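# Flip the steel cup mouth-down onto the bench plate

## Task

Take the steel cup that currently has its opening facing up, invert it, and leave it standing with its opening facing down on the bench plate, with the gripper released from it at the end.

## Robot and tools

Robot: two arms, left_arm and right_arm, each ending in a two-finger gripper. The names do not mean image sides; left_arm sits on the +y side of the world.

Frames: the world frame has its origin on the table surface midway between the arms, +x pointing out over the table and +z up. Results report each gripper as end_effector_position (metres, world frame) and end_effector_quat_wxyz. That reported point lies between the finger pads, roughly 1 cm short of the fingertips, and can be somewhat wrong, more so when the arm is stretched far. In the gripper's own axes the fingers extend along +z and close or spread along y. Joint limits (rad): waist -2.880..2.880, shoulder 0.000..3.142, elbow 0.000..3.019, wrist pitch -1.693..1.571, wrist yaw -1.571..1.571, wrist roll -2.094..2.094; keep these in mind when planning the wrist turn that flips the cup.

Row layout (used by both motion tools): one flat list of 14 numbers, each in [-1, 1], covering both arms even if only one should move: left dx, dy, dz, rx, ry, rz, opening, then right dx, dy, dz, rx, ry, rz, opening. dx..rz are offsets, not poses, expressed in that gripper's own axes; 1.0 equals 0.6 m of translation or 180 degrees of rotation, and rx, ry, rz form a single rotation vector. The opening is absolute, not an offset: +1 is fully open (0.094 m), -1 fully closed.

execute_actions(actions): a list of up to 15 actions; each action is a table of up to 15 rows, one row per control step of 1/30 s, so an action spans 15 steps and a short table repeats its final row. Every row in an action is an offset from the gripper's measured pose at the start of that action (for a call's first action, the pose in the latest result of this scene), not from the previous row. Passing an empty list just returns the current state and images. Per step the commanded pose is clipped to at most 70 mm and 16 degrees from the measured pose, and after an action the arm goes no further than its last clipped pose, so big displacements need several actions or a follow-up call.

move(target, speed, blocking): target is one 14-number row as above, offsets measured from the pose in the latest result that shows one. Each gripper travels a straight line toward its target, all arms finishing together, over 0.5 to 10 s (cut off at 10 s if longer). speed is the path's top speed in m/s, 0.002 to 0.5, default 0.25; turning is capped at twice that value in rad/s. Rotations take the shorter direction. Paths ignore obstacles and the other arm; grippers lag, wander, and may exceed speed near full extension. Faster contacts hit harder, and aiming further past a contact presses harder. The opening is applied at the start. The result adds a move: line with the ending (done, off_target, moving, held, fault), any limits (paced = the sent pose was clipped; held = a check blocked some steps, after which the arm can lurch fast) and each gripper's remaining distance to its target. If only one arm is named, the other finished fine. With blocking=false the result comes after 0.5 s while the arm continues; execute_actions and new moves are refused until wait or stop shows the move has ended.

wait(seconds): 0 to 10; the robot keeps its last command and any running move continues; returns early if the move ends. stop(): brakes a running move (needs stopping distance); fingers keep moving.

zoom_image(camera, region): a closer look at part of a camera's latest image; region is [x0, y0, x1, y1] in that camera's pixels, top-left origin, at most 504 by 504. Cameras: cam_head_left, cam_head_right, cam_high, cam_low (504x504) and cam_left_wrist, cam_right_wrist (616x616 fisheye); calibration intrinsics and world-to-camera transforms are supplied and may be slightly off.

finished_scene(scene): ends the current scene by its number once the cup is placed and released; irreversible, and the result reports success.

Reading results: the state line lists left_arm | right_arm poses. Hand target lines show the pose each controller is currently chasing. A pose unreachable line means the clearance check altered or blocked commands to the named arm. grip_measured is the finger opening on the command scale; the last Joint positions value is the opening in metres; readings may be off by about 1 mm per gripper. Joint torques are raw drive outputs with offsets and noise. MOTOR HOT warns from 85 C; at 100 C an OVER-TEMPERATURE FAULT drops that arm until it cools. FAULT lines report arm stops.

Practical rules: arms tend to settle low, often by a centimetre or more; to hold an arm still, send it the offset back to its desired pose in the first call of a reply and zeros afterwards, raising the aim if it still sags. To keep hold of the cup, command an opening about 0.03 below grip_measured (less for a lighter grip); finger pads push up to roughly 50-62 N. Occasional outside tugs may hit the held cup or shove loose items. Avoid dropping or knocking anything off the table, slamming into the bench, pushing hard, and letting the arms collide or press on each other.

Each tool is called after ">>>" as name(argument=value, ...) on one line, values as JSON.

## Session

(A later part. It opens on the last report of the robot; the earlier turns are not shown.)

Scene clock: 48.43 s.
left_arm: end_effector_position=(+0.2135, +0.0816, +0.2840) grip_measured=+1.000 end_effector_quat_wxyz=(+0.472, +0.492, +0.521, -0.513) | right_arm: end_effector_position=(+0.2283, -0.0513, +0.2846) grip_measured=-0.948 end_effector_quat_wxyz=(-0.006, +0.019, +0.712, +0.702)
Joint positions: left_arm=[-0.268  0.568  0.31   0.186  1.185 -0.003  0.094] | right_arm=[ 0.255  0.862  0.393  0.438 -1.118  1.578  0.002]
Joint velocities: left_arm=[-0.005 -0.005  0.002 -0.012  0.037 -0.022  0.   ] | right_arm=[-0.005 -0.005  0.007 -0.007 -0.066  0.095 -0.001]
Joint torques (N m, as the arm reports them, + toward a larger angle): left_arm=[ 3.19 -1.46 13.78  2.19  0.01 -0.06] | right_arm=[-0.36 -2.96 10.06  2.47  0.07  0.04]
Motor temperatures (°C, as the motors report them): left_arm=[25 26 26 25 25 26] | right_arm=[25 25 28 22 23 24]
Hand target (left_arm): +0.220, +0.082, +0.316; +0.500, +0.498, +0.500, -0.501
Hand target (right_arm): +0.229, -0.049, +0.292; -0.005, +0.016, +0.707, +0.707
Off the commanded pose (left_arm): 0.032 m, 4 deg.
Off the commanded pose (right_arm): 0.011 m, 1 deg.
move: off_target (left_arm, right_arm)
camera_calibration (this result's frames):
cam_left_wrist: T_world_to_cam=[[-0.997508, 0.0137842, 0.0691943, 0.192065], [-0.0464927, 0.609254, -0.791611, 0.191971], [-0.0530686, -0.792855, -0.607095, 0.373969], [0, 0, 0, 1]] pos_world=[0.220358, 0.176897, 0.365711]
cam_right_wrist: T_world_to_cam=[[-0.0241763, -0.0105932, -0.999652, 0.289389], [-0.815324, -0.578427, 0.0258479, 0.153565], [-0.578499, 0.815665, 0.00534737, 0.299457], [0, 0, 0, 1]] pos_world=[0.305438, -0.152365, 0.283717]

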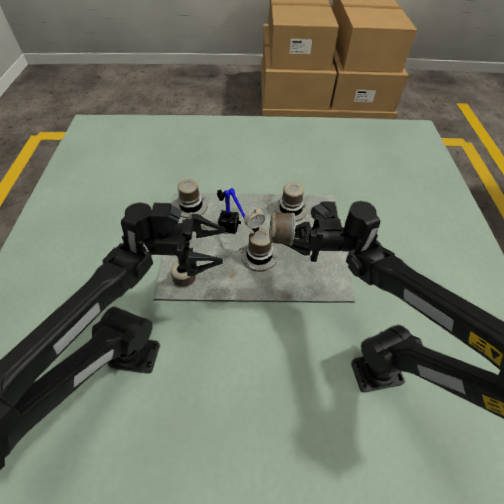

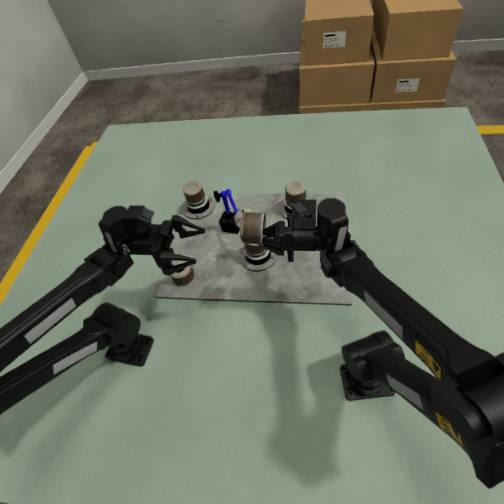

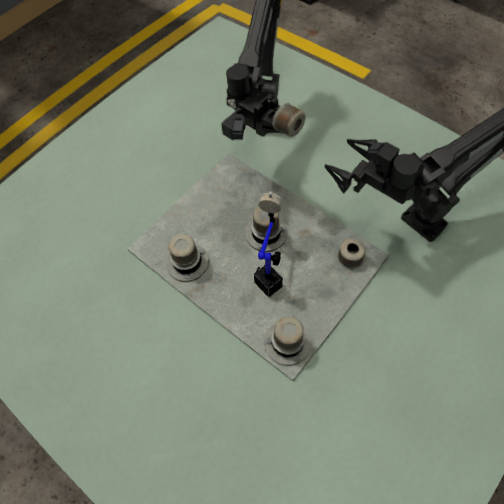

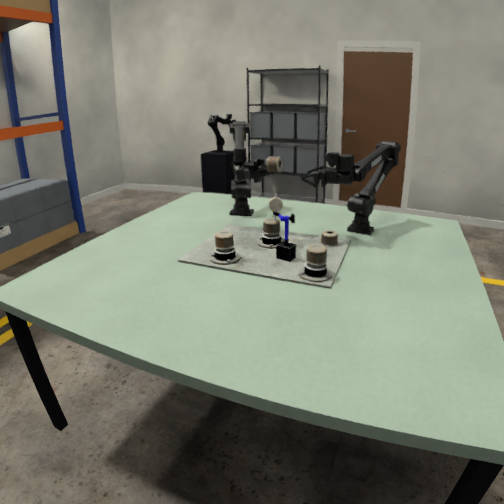

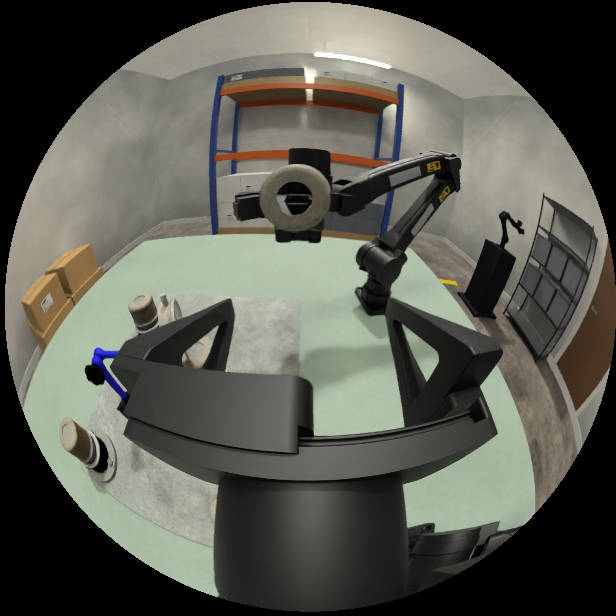

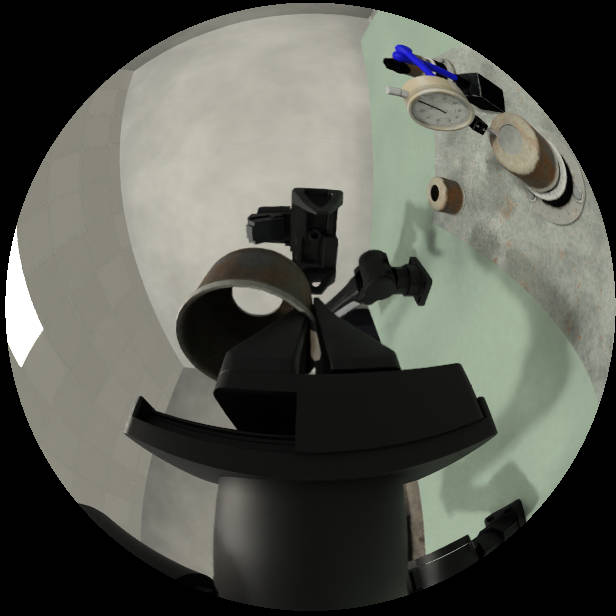

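>>> move(target=[-0.097,0.027,0.11,0,-0.02,0,1,0,0.012,0,0,0,0,-1], speed=0.12)

Scene clock: 51.73 s.
left_arm: end_effector_position=(+0.2278, +0.0206, +0.3103) grip_measured=+1.000 end_effector_quat_wxyz=(+0.472, +0.471, +0.526, -0.528) | right_arm: end_effector_position=(+0.2265, -0.0521, +0.2760) grip_measured=-0.948 end_effector_quat_wxyz=(-0.019, +0.032, +0.717, +0.696)
Joint positions: left_arm=[-0.5    0.743  0.404  0.342  0.941 -0.113  0.094] | right_arm=[ 0.255  0.862  0.383  0.412 -1.118  1.582  0.002]
Joint velocities: left_arm=[-0.015 -0.005 -0.002  0.017  0.066  0.007  0.   ] | right_arm=[-0.005 -0.005  0.002 -0.002 -0.007 -0.037 -0.   ]
Joint torques (N m, as the arm reports them, + toward a larger angle): left_arm=[ 1.58 -2.26 13.42  2.31 -0.05 -0.07] | right_arm=[-0.86 -4.77 11.11  1.34 -0.05 -0.12]
Motor temperatures (°C, as the motors report them): left_arm=[25 26 27 25 25 26] | right_arm=[25 25 28 22 23 24]
Hand target (left_arm): +0.231, +0.014, +0.338; +0.489, +0.475, +0.506, -0.529
Hand target (right_arm): +0.228, -0.051, +0.292; -0.006, +0.019, +0.712, +0.702
Off the commanded pose (left_arm): 0.030 m, 3 deg.
Off the commanded pose (right_arm): 0.016 m, 2 deg.
move: off_target (left_arm, right_arm)
camera_calibration (this result's frames):
cam_left_wrist: T_world_to_cam=[[-0.993963, 0.00394524, 0.109646, 0.19217], [-0.086604, 0.585348, -0.806143, 0.26474], [-0.0673616, -0.810772, -0.581473, 0.338012], [0, 0, 0, 1]] pos_world=[0.236706, 0.118328, 0.388892]
cam_right_wrist: T_world_to_cam=[[-0.0612506, -0.0255561, -0.997795, 0.287864], [-0.8137, -0.577668, 0.0647453, 0.14082], [-0.578049, 0.815872, 0.0145875, 0.296508], [0, 0, 0, 1]] pos_world=[0.303614, -0.153209, 0.273787]

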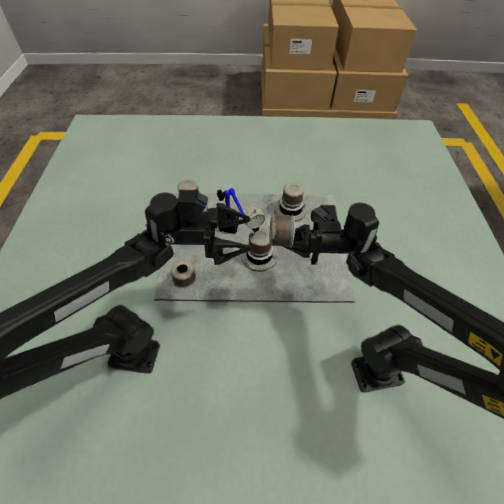

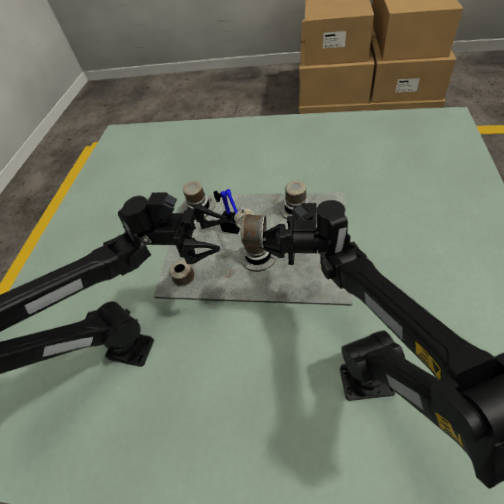

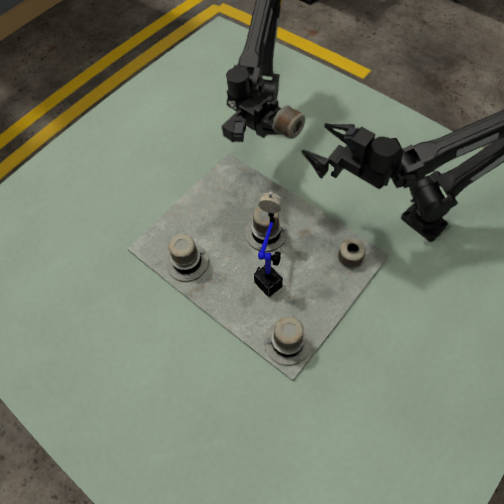

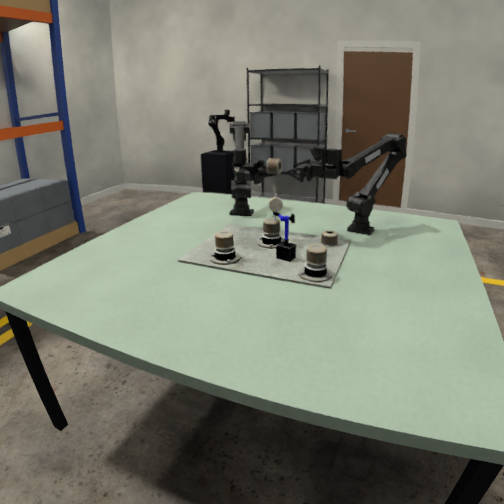

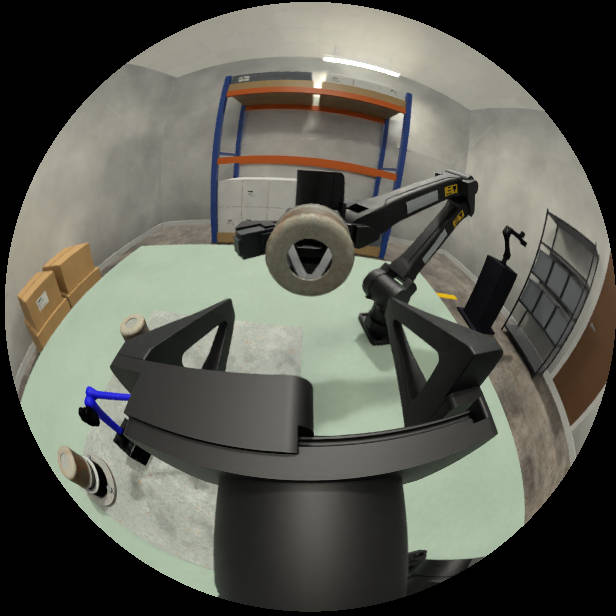

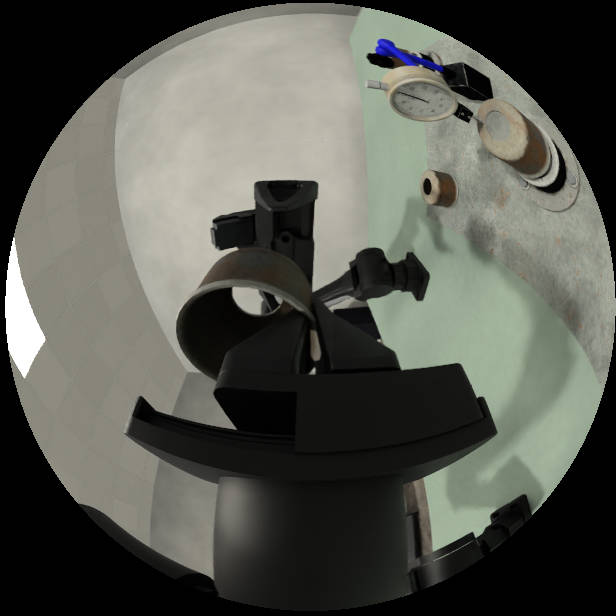

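>>> move(target=[-0.08,0,0.085,0,0,0,1,0,0.025,0,0,0,0,-1], speed=0.07)

Scene clock: 55.73 s.
left_arm: end_effector_position=(+0.2284, -0.0217, +0.3318) grip_measured=+1.000 end_effector_quat_wxyz=(+0.461, +0.468, +0.540, -0.526) | right_arm: end_effector_position=(+0.2236, -0.0534, +0.2662) grip_measured=-0.948 end_effector_quat_wxyz=(-0.037, +0.050, +0.724, +0.687)
Joint positions: left_arm=[-0.638  0.817  0.511  0.275  0.797 -0.115  0.094] | right_arm=[ 0.255  0.855  0.376  0.356 -1.118  1.582  0.002]
Joint velocities: left_arm=[ 0.005 -0.015  0.022 -0.007 -0.007 -0.007  0.   ] | right_arm=[ 0.005 -0.005 -0.012 -0.007  0.037  0.007  0.001]
Joint torques (N m, as the arm reports them, + toward a larger angle): left_arm=[ 1.49 -3.13 13.91  1.39 -0.02  0.04] | right_arm=[-0.86 -5.28 12.21  1.31 -0.12 -0.09]
Motor temperatures (°C, as the motors report them): left_arm=[25 26 27 25 25 26] | right_arm=[25 25 28 22 23 24]
Hand target (left_arm): +0.232, -0.030, +0.357; +0.472, +0.471, +0.526, -0.528
Hand target (right_arm): +0.227, -0.052, +0.291; -0.019, +0.032, +0.717, +0.697
Off the commanded pose (left_arm): 0.028 m, 2 deg.
Off the commanded pose (right_arm): 0.025 m, 3 deg.
move: off_target (left_arm, right_arm)
camera_calibration (this result's frames):
cam_left_wrist: T_world_to_cam=[[-0.99071, -0.00540497, 0.135882, 0.180974], [-0.11158, 0.6035, -0.789517, 0.307555], [-0.0777378, -0.797344, -0.598497, 0.3246], [0, 0, 0, 1]] pos_world=[0.238844, 0.0741865, 0.4125]
cam_right_wrist: T_world_to_cam=[[-0.111903, -0.0490125, -0.99251, 0.286547], [-0.809008, -0.575495, 0.119633, 0.12282], [-0.577048, 0.816335, 0.024748, 0.293175], [0, 0, 0, 1]] pos_world=[0.300603, -0.154603, 0.262452]

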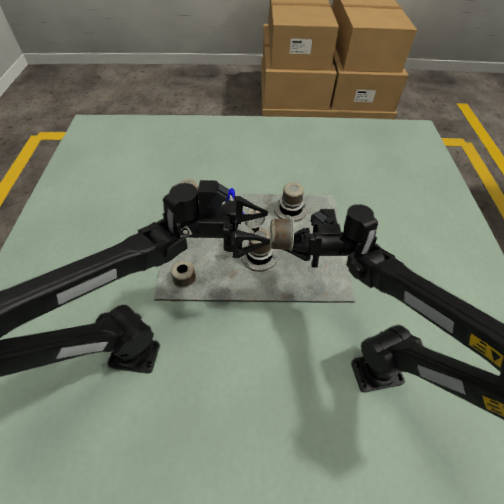

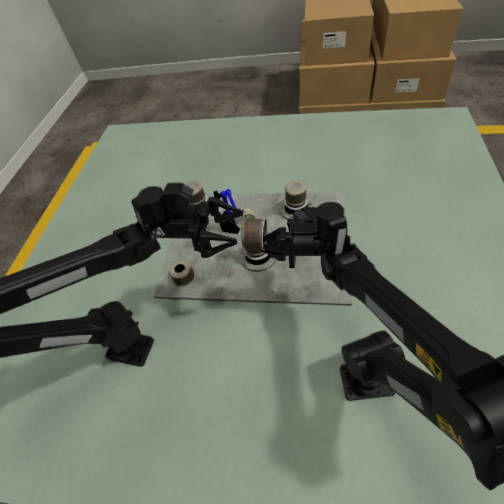

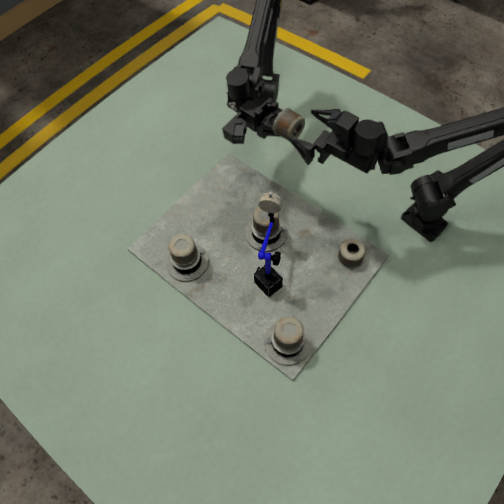

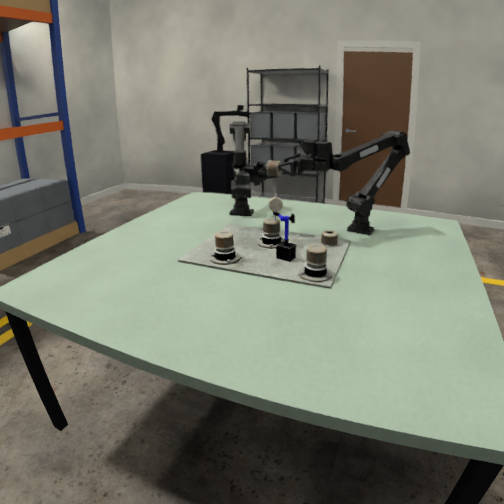

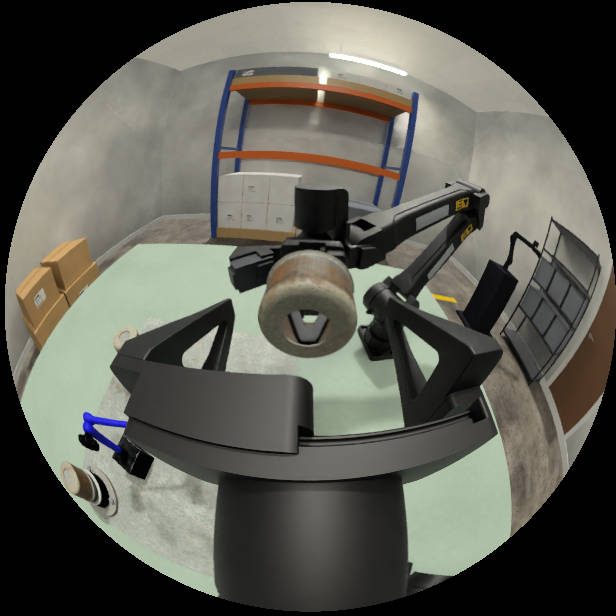

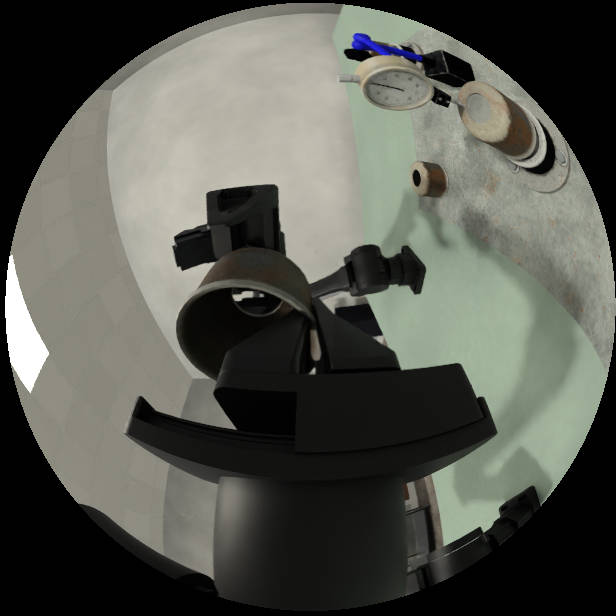

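>>> move(target=[-0.03,0,0.065,0,0,0,1,0,0.06,0,0,0,0.03,-1], speed=0.06)

Scene clock: 59.67 s.
left_arm: end_effector_position=(+0.2263, -0.0501, +0.3203) grip_measured=+1.000 end_effector_quat_wxyz=(+0.446, +0.467, +0.557, -0.521) | right_arm: end_effector_position=(+0.2187, -0.0557, +0.2629) grip_measured=-0.948 end_effector_quat_wxyz=(-0.089, +0.105, +0.730, +0.669)
Joint positions: left_arm=[-0.723  0.891  0.539  0.275  0.705 -0.115  0.094] | right_arm=[ 0.255  0.821  0.388  0.228 -1.118  1.661  0.002]
Joint velocities: left_arm=[-0.015  0.005 -0.012  0.017 -0.022 -0.007  0.   ] | right_arm=[ 0.005 -0.024  0.012 -0.017  0.007  0.007  0.001]
Joint torques (N m, as the arm reports them, + toward a larger angle): left_arm=[ 1.47 -4.27 13.84  2.06 -0.01 -0.03] | right_arm=[-1.01 -4.76 14.49  1.34 -0.27  0.03]
Motor temperatures (°C, as the motors report them): left_arm=[25 26 28 25 25 26] | right_arm=[25 24 28 22 23 24]
Hand target (left_arm): +0.230, -0.060, +0.348; +0.461, +0.468, +0.540, -0.526
Hand target (right_arm): +0.226, -0.053, +0.301; -0.069, +0.084, +0.721, +0.685
Off the commanded pose (left_arm): 0.031 m, 3 deg.
Off the commanded pose (right_arm): 0.040 m, 4 deg.
move: off_target (left_arm, right_arm)
camera_calibration (this result's frames):
cam_left_wrist: T_world_to_cam=[[-0.986456, -0.0175491, 0.163083, 0.170004], [-0.137447, 0.631035, -0.763481, 0.314241], [-0.0895129, -0.775555, -0.624901, 0.307078], [0, 0, 0, 1]] pos_world=[0.23838, 0.0428423, 0.404086]
cam_right_wrist: T_world_to_cam=[[-0.262582, -0.0807818, -0.961522, 0.305645], [-0.782941, -0.564583, 0.261246, 0.0755927], [-0.563963, 0.821414, 0.0850018, 0.273855], [0, 0, 0, 1]] pos_world=[0.293886, -0.15758, 0.250858]

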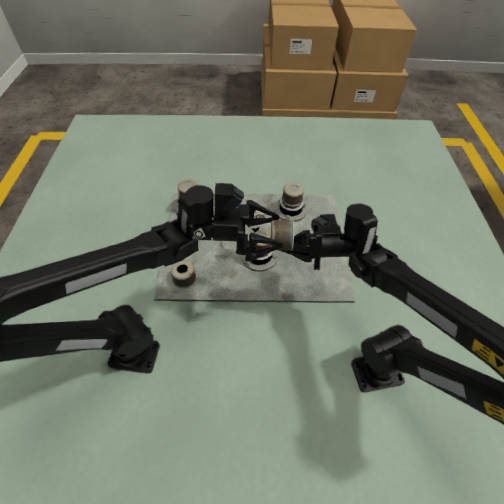

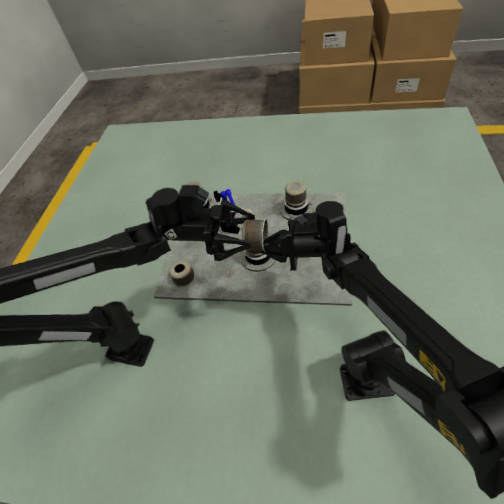

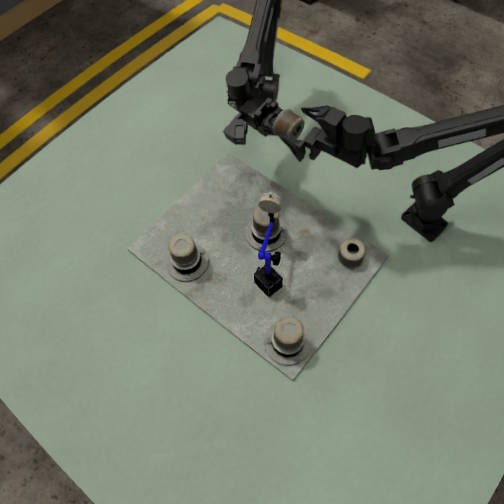

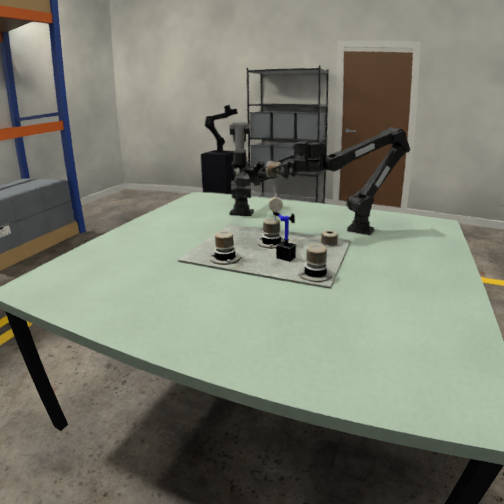

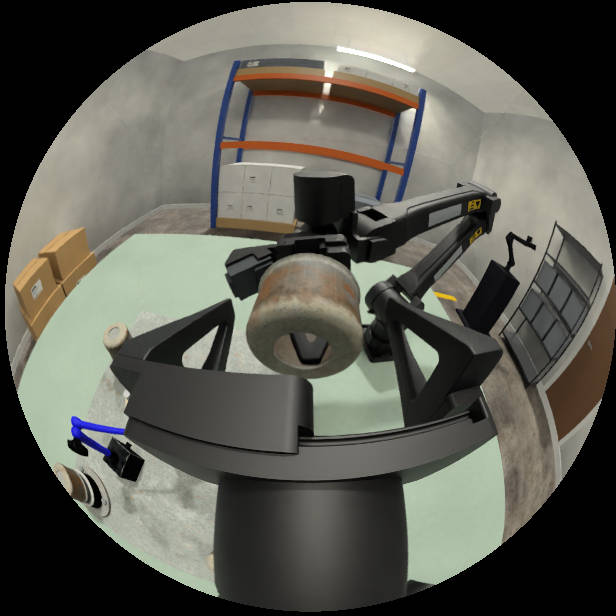

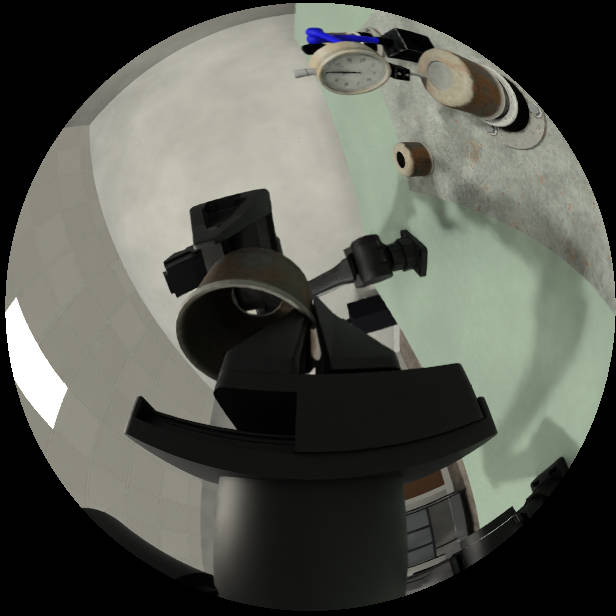

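>>> move(target=[-0.02,0,0.04,0,0,0,1,-0.01,0.065,0,0,0,0,-1], speed=0.06)

>>> zoom_image(camera="cam_low", region=[210,120,350,220])

Scene clock: 63.57 s.
left_arm: end_effector_position=(+0.2241, -0.0630, +0.3034) grip_measured=+1.000 end_effector_quat_wxyz=(+0.433, +0.467, +0.574, -0.515) | right_arm: end_effector_position=(+0.2230, -0.0570, +0.2670) grip_measured=-0.948 end_effector_quat_wxyz=(-0.111, +0.127, +0.736, +0.656)
Joint positions: left_arm=[-0.763  0.934  0.539  0.275  0.659 -0.115  0.094] | right_arm=[ 0.242  0.821  0.425  0.123 -1.132  1.662  0.002]
Joint velocities: left_arm=[-0.005 -0.015 -0.002  0.002 -0.022  0.037  0.   ] | right_arm=[ 0.005  0.015 -0.002 -0.002 -0.022 -0.066 -0.   ]
Joint torques (N m, as the arm reports them, + toward a larger angle): left_arm=[ 1.48 -4.88 13.56  1.95  0.01 -0.04] | right_arm=[-1.32 -3.22 14.47  1.34 -0.37 -0.16]
Motor temperatures (°C, as the motors report them): left_arm=[25 26 28 26 25 26] | right_arm=[25 24 29 22 23 24]
Hand target (left_arm): +0.228, -0.073, +0.330; +0.446, +0.467, +0.557, -0.521
Hand target (right_arm): +0.234, -0.054, +0.298; -0.089, +0.105, +0.730, +0.669
Off the commanded pose (left_arm): 0.030 m, 2 deg.
Off the commanded pose (right_arm): 0.034 m, 4 deg.
move: off_target (left_arm, right_arm)
camera_calibration (this result's frames):
cam_left_wrist: T_world_to_cam=[[-0.982118, -0.0303201, 0.185808, 0.161736], [-0.159702, 0.656803, -0.736957, 0.307698], [-0.0996945, -0.753452, -0.6499, 0.297625], [0, 0, 0, 1]] pos_world=[0.237655, 0.0270535, 0.390135]
cam_right_wrist: T_world_to_cam=[[-0.323061, -0.104528, -0.940588, 0.317108], [-0.763947, -0.557819, 0.324381, 0.056414], [-0.558585, 0.823354, 0.100356, 0.271778], [0, 0, 0, 1]] pos_world=[0.297353, -0.159154, 0.252694]

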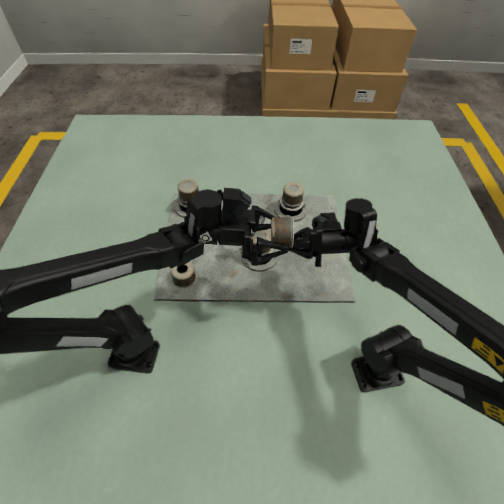

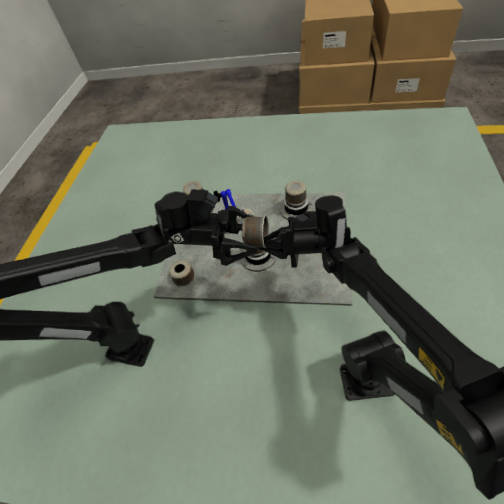

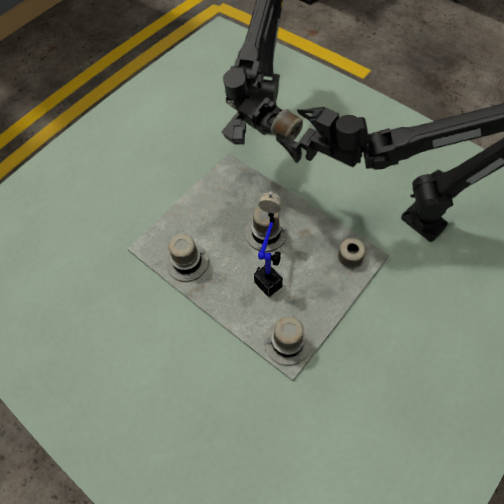

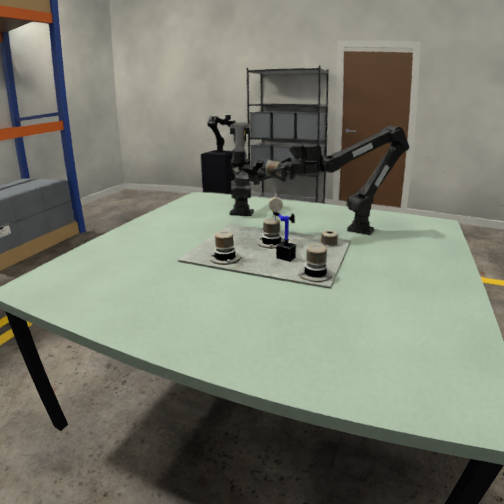

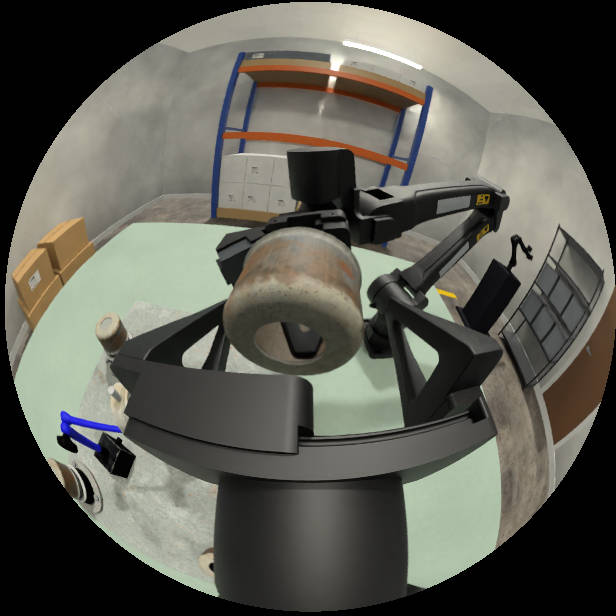

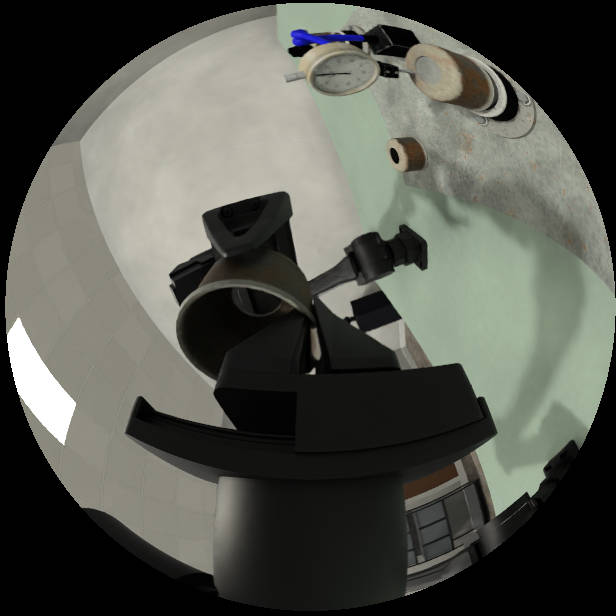

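Region (210, 120, 350, 220) of cam_low's 504x504 image, scaled by 3.600, with more detail than that image has; it fills the top 360 rows of this view, and the rest is white.

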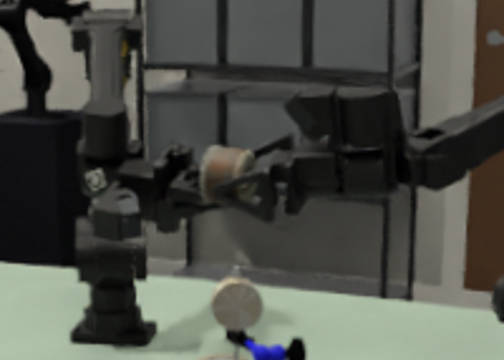

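>>> move(target=[-0.065,0.015,0.035,0,0,0,1,-0.018,0.052,0,0,0,0,-1], speed=0.06)

>>> move(target=[-0.045,0,0.015,0,0,0,0.3,-0.018,0.052,0,0,0,0,-1], speed=0.06)

>>> zoom_image(camera="cam_low", region=[210,120,350,220])

Scene clock: 68.03 s.
left_arm: end_effector_position=(+0.2357, -0.0763, +0.3148) grip_measured=+1.000 end_effector_quat_wxyz=(+0.424, +0.466, +0.584, -0.512) | right_arm: end_effector_position=(+0.2293, -0.0593, +0.2634) grip_measured=-0.948 end_effector_quat_wxyz=(-0.132, +0.149, +0.738, +0.644)
Joint positions: left_arm=[-0.763  0.973  0.609  0.215  0.654 -0.115  0.094] | right_arm=[ 0.222  0.845  0.448  0.058 -1.151  1.662  0.002]
Joint velocities: left_arm=[ 0.005 -0.005  0.007  0.007  0.022 -0.051  0.   ] | right_arm=[-0.005  0.005 -0.017  0.002  0.022  0.037  0.001]
Joint torques (N m, as the arm reports them, + toward a larger angle): left_arm=[ 1.68 -5.49 13.59  1.48  0.03  0.02] | right_arm=[-1.23 -2.66 14.53  1.29 -0.44 -0.2 ]
Motor temperatures (°C, as the motors report them): left_arm=[25 26 29 26 25 26] | right_arm=[25 24 30 22 23 24]
Hand target (left_arm): +0.240, -0.086, +0.337; +0.433, +0.467, +0.573, -0.515
Hand target (right_arm): +0.242, -0.055, +0.293; -0.111, +0.128, +0.735, +0.656
Off the commanded pose (left_arm): 0.026 m, 2 deg.
Off the commanded pose (right_arm): 0.033 m, 4 deg.
move: off_target (left_arm, right_arm)
camera_calibration (this result's frames):
cam_left_wrist: T_world_to_cam=[[-0.978524, -0.0392259, 0.202366, 0.163811], [-0.175606, 0.67276, -0.718719, 0.325905], [-0.107952, -0.738821, -0.6652, 0.303995], [0, 0, 0, 1]] pos_world=[0.25034, 0.0117672, 0.403302]
cam_right_wrist: T_world_to_cam=[[-0.381195, -0.123543, -0.916203, 0.32128], [-0.742548, -0.54946, 0.383035, 0.0413053], [-0.550739, 0.826335, 0.117714, 0.271384], [0, 0, 0, 1]] pos_world=[0.302603, -0.161867, 0.246591]

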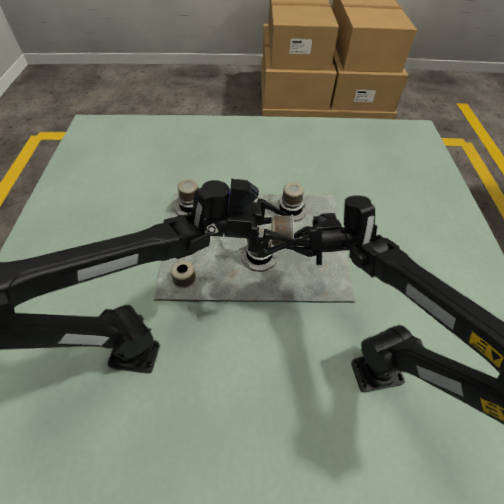

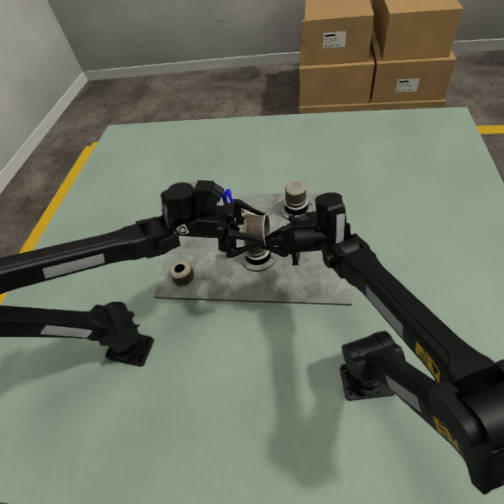

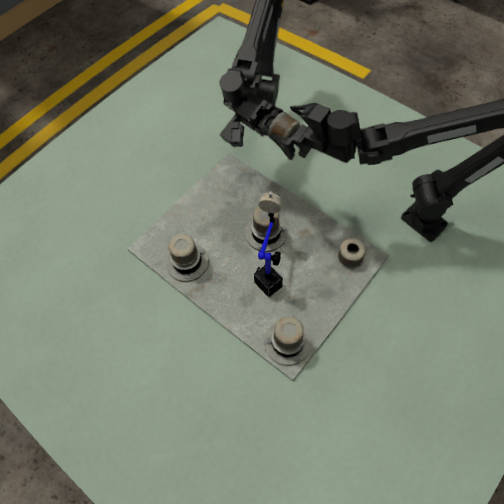

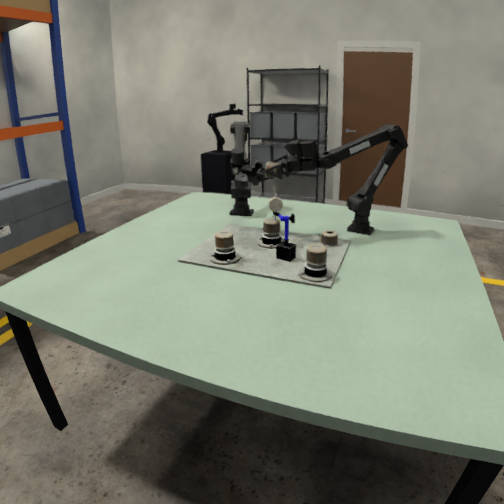

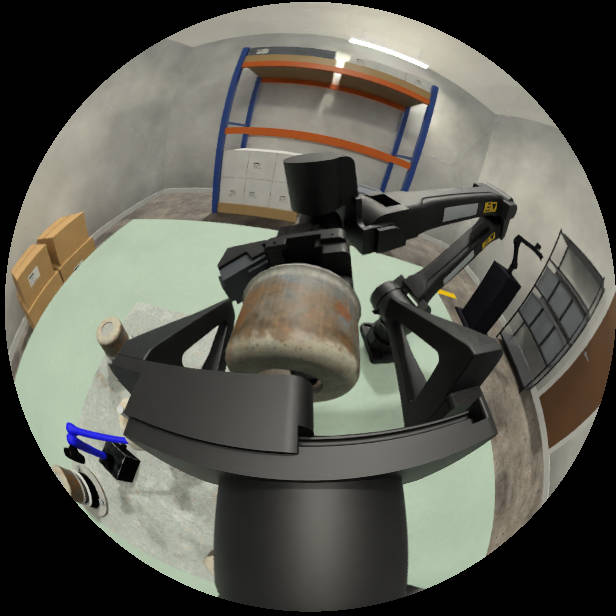

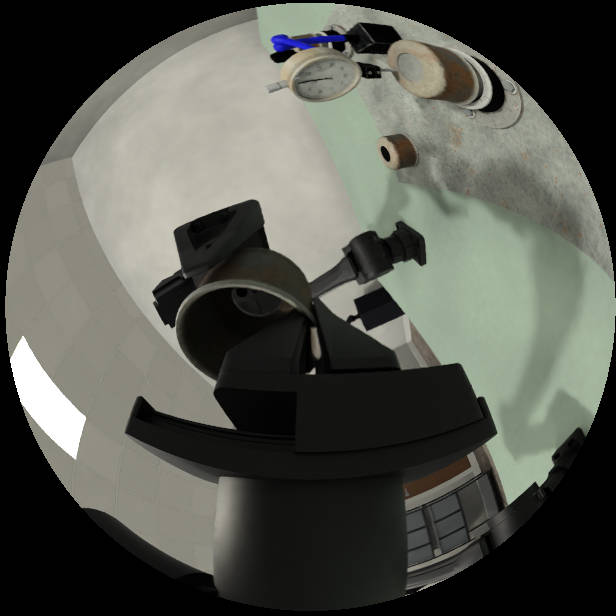

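Scene clock: 68.93 s.
left_arm: end_effector_position=(+0.2408, -0.0759, +0.3125) grip_measured=+0.482 end_effector_quat_wxyz=(+0.414, +0.459, +0.602, -0.505) | right_arm: end_effector_position=(+0.2266, -0.0599, +0.2624) grip_measured=-0.948 end_effector_quat_wxyz=(-0.155, +0.144, +0.741, +0.637)
Joint positions: left_arm=[-0.758  0.973  0.625  0.164  0.639 -0.121  0.07 ] | right_arm=[ 0.213  0.862  0.466  0.001 -1.2    1.631  0.002]
Joint velocities: left_arm=[-0.005 -0.024 -0.002  0.012 -0.022  0.022  0.001] | right_arm=[-0.005 -0.015  0.007 -0.012 -0.037  0.007 -0.001]
Joint torques (N m, as the arm reports them, + toward a larger angle): left_arm=[ 1.12 -5.99 13.98  1.41  0.44  0.09] | right_arm=[-2.04 -1.63 14.8   0.98  0.79  0.02]
Motor temperatures (°C, as the motors report them): left_arm=[25 26 29 26 25 26] | right_arm=[25 24 30 22 23 24]
Hand target (left_arm): +0.241, -0.087, +0.340; +0.424, +0.466, +0.584, -0.512
Hand target (right_arm): +0.249, -0.058, +0.288; -0.133, +0.149, +0.738, +0.645
Off the commanded pose (left_arm): 0.030 m, 3 deg.
Off the commanded pose (right_arm): 0.036 m, 3 deg.
move: off_target (left_arm, right_arm)
camera_calibration (this result's frames):
cam_left_wrist: T_world_to_cam=[[-0.971671, -0.0655071, 0.227079, 0.157897], [-0.208547, 0.689708, -0.693406, 0.326231], [-0.111195, -0.721119, -0.68383, 0.311239], [0, 0, 0, 1]] pos_world=[0.256066, 0.00977943, 0.40319]
cam_right_wrist: T_world_to_cam=[[-0.400732, -0.143901, -0.904824, 0.319515], [-0.708981, -0.576824, 0.405733, 0.0240807], [-0.58031, 0.804093, 0.129129, 0.272872], [0, 0, 0, 1]] pos_world=[0.303463, -0.159546, 0.244098]

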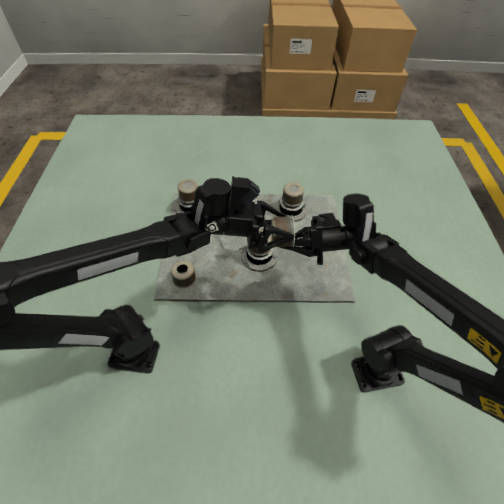

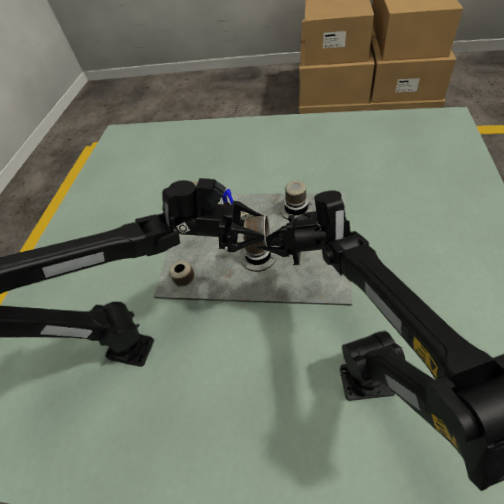

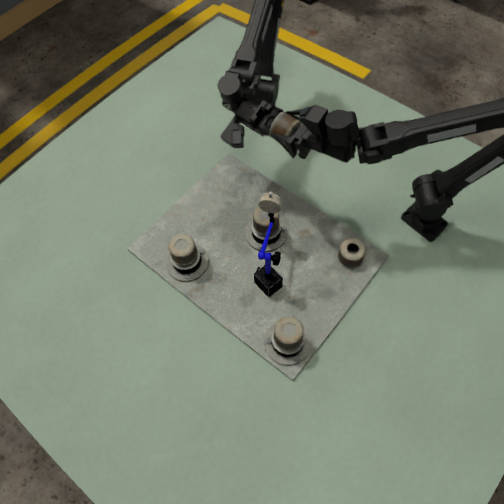

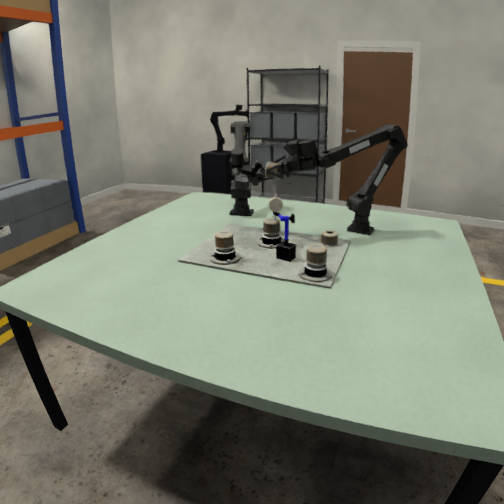

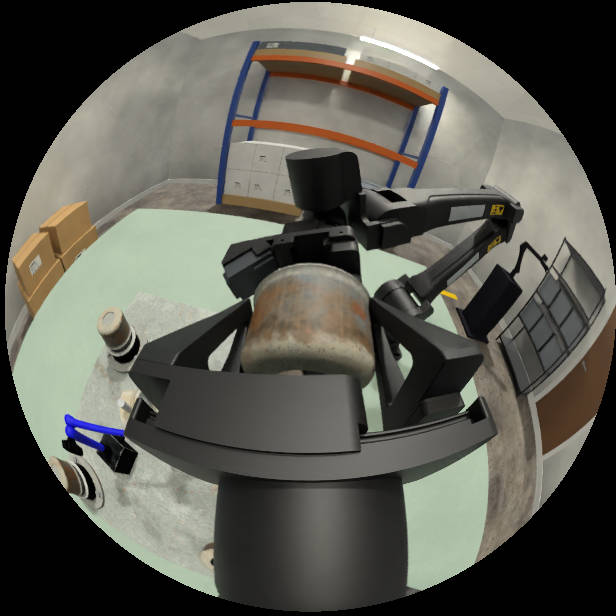

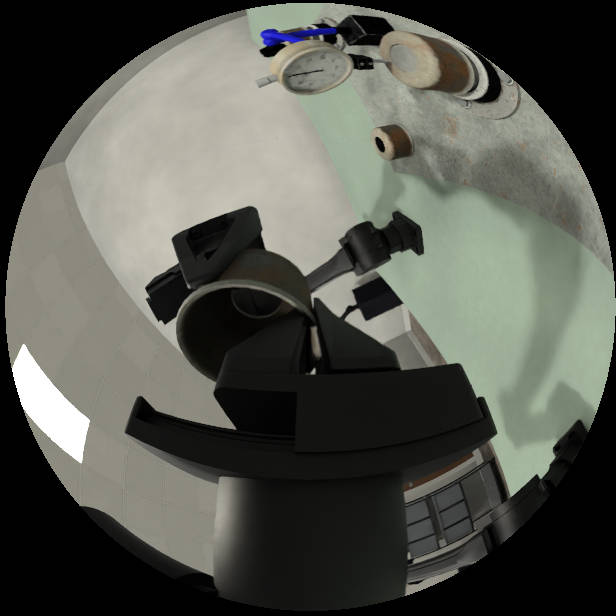

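Region (210, 120, 350, 220) of cam_low's 504x504 image, scaled by 3.600, with more detail than that image has; it fills the top 360 rows of this view, and the rest is white.

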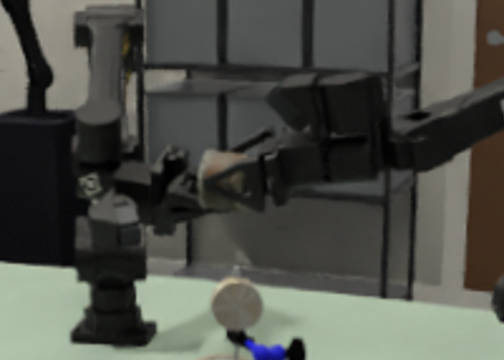

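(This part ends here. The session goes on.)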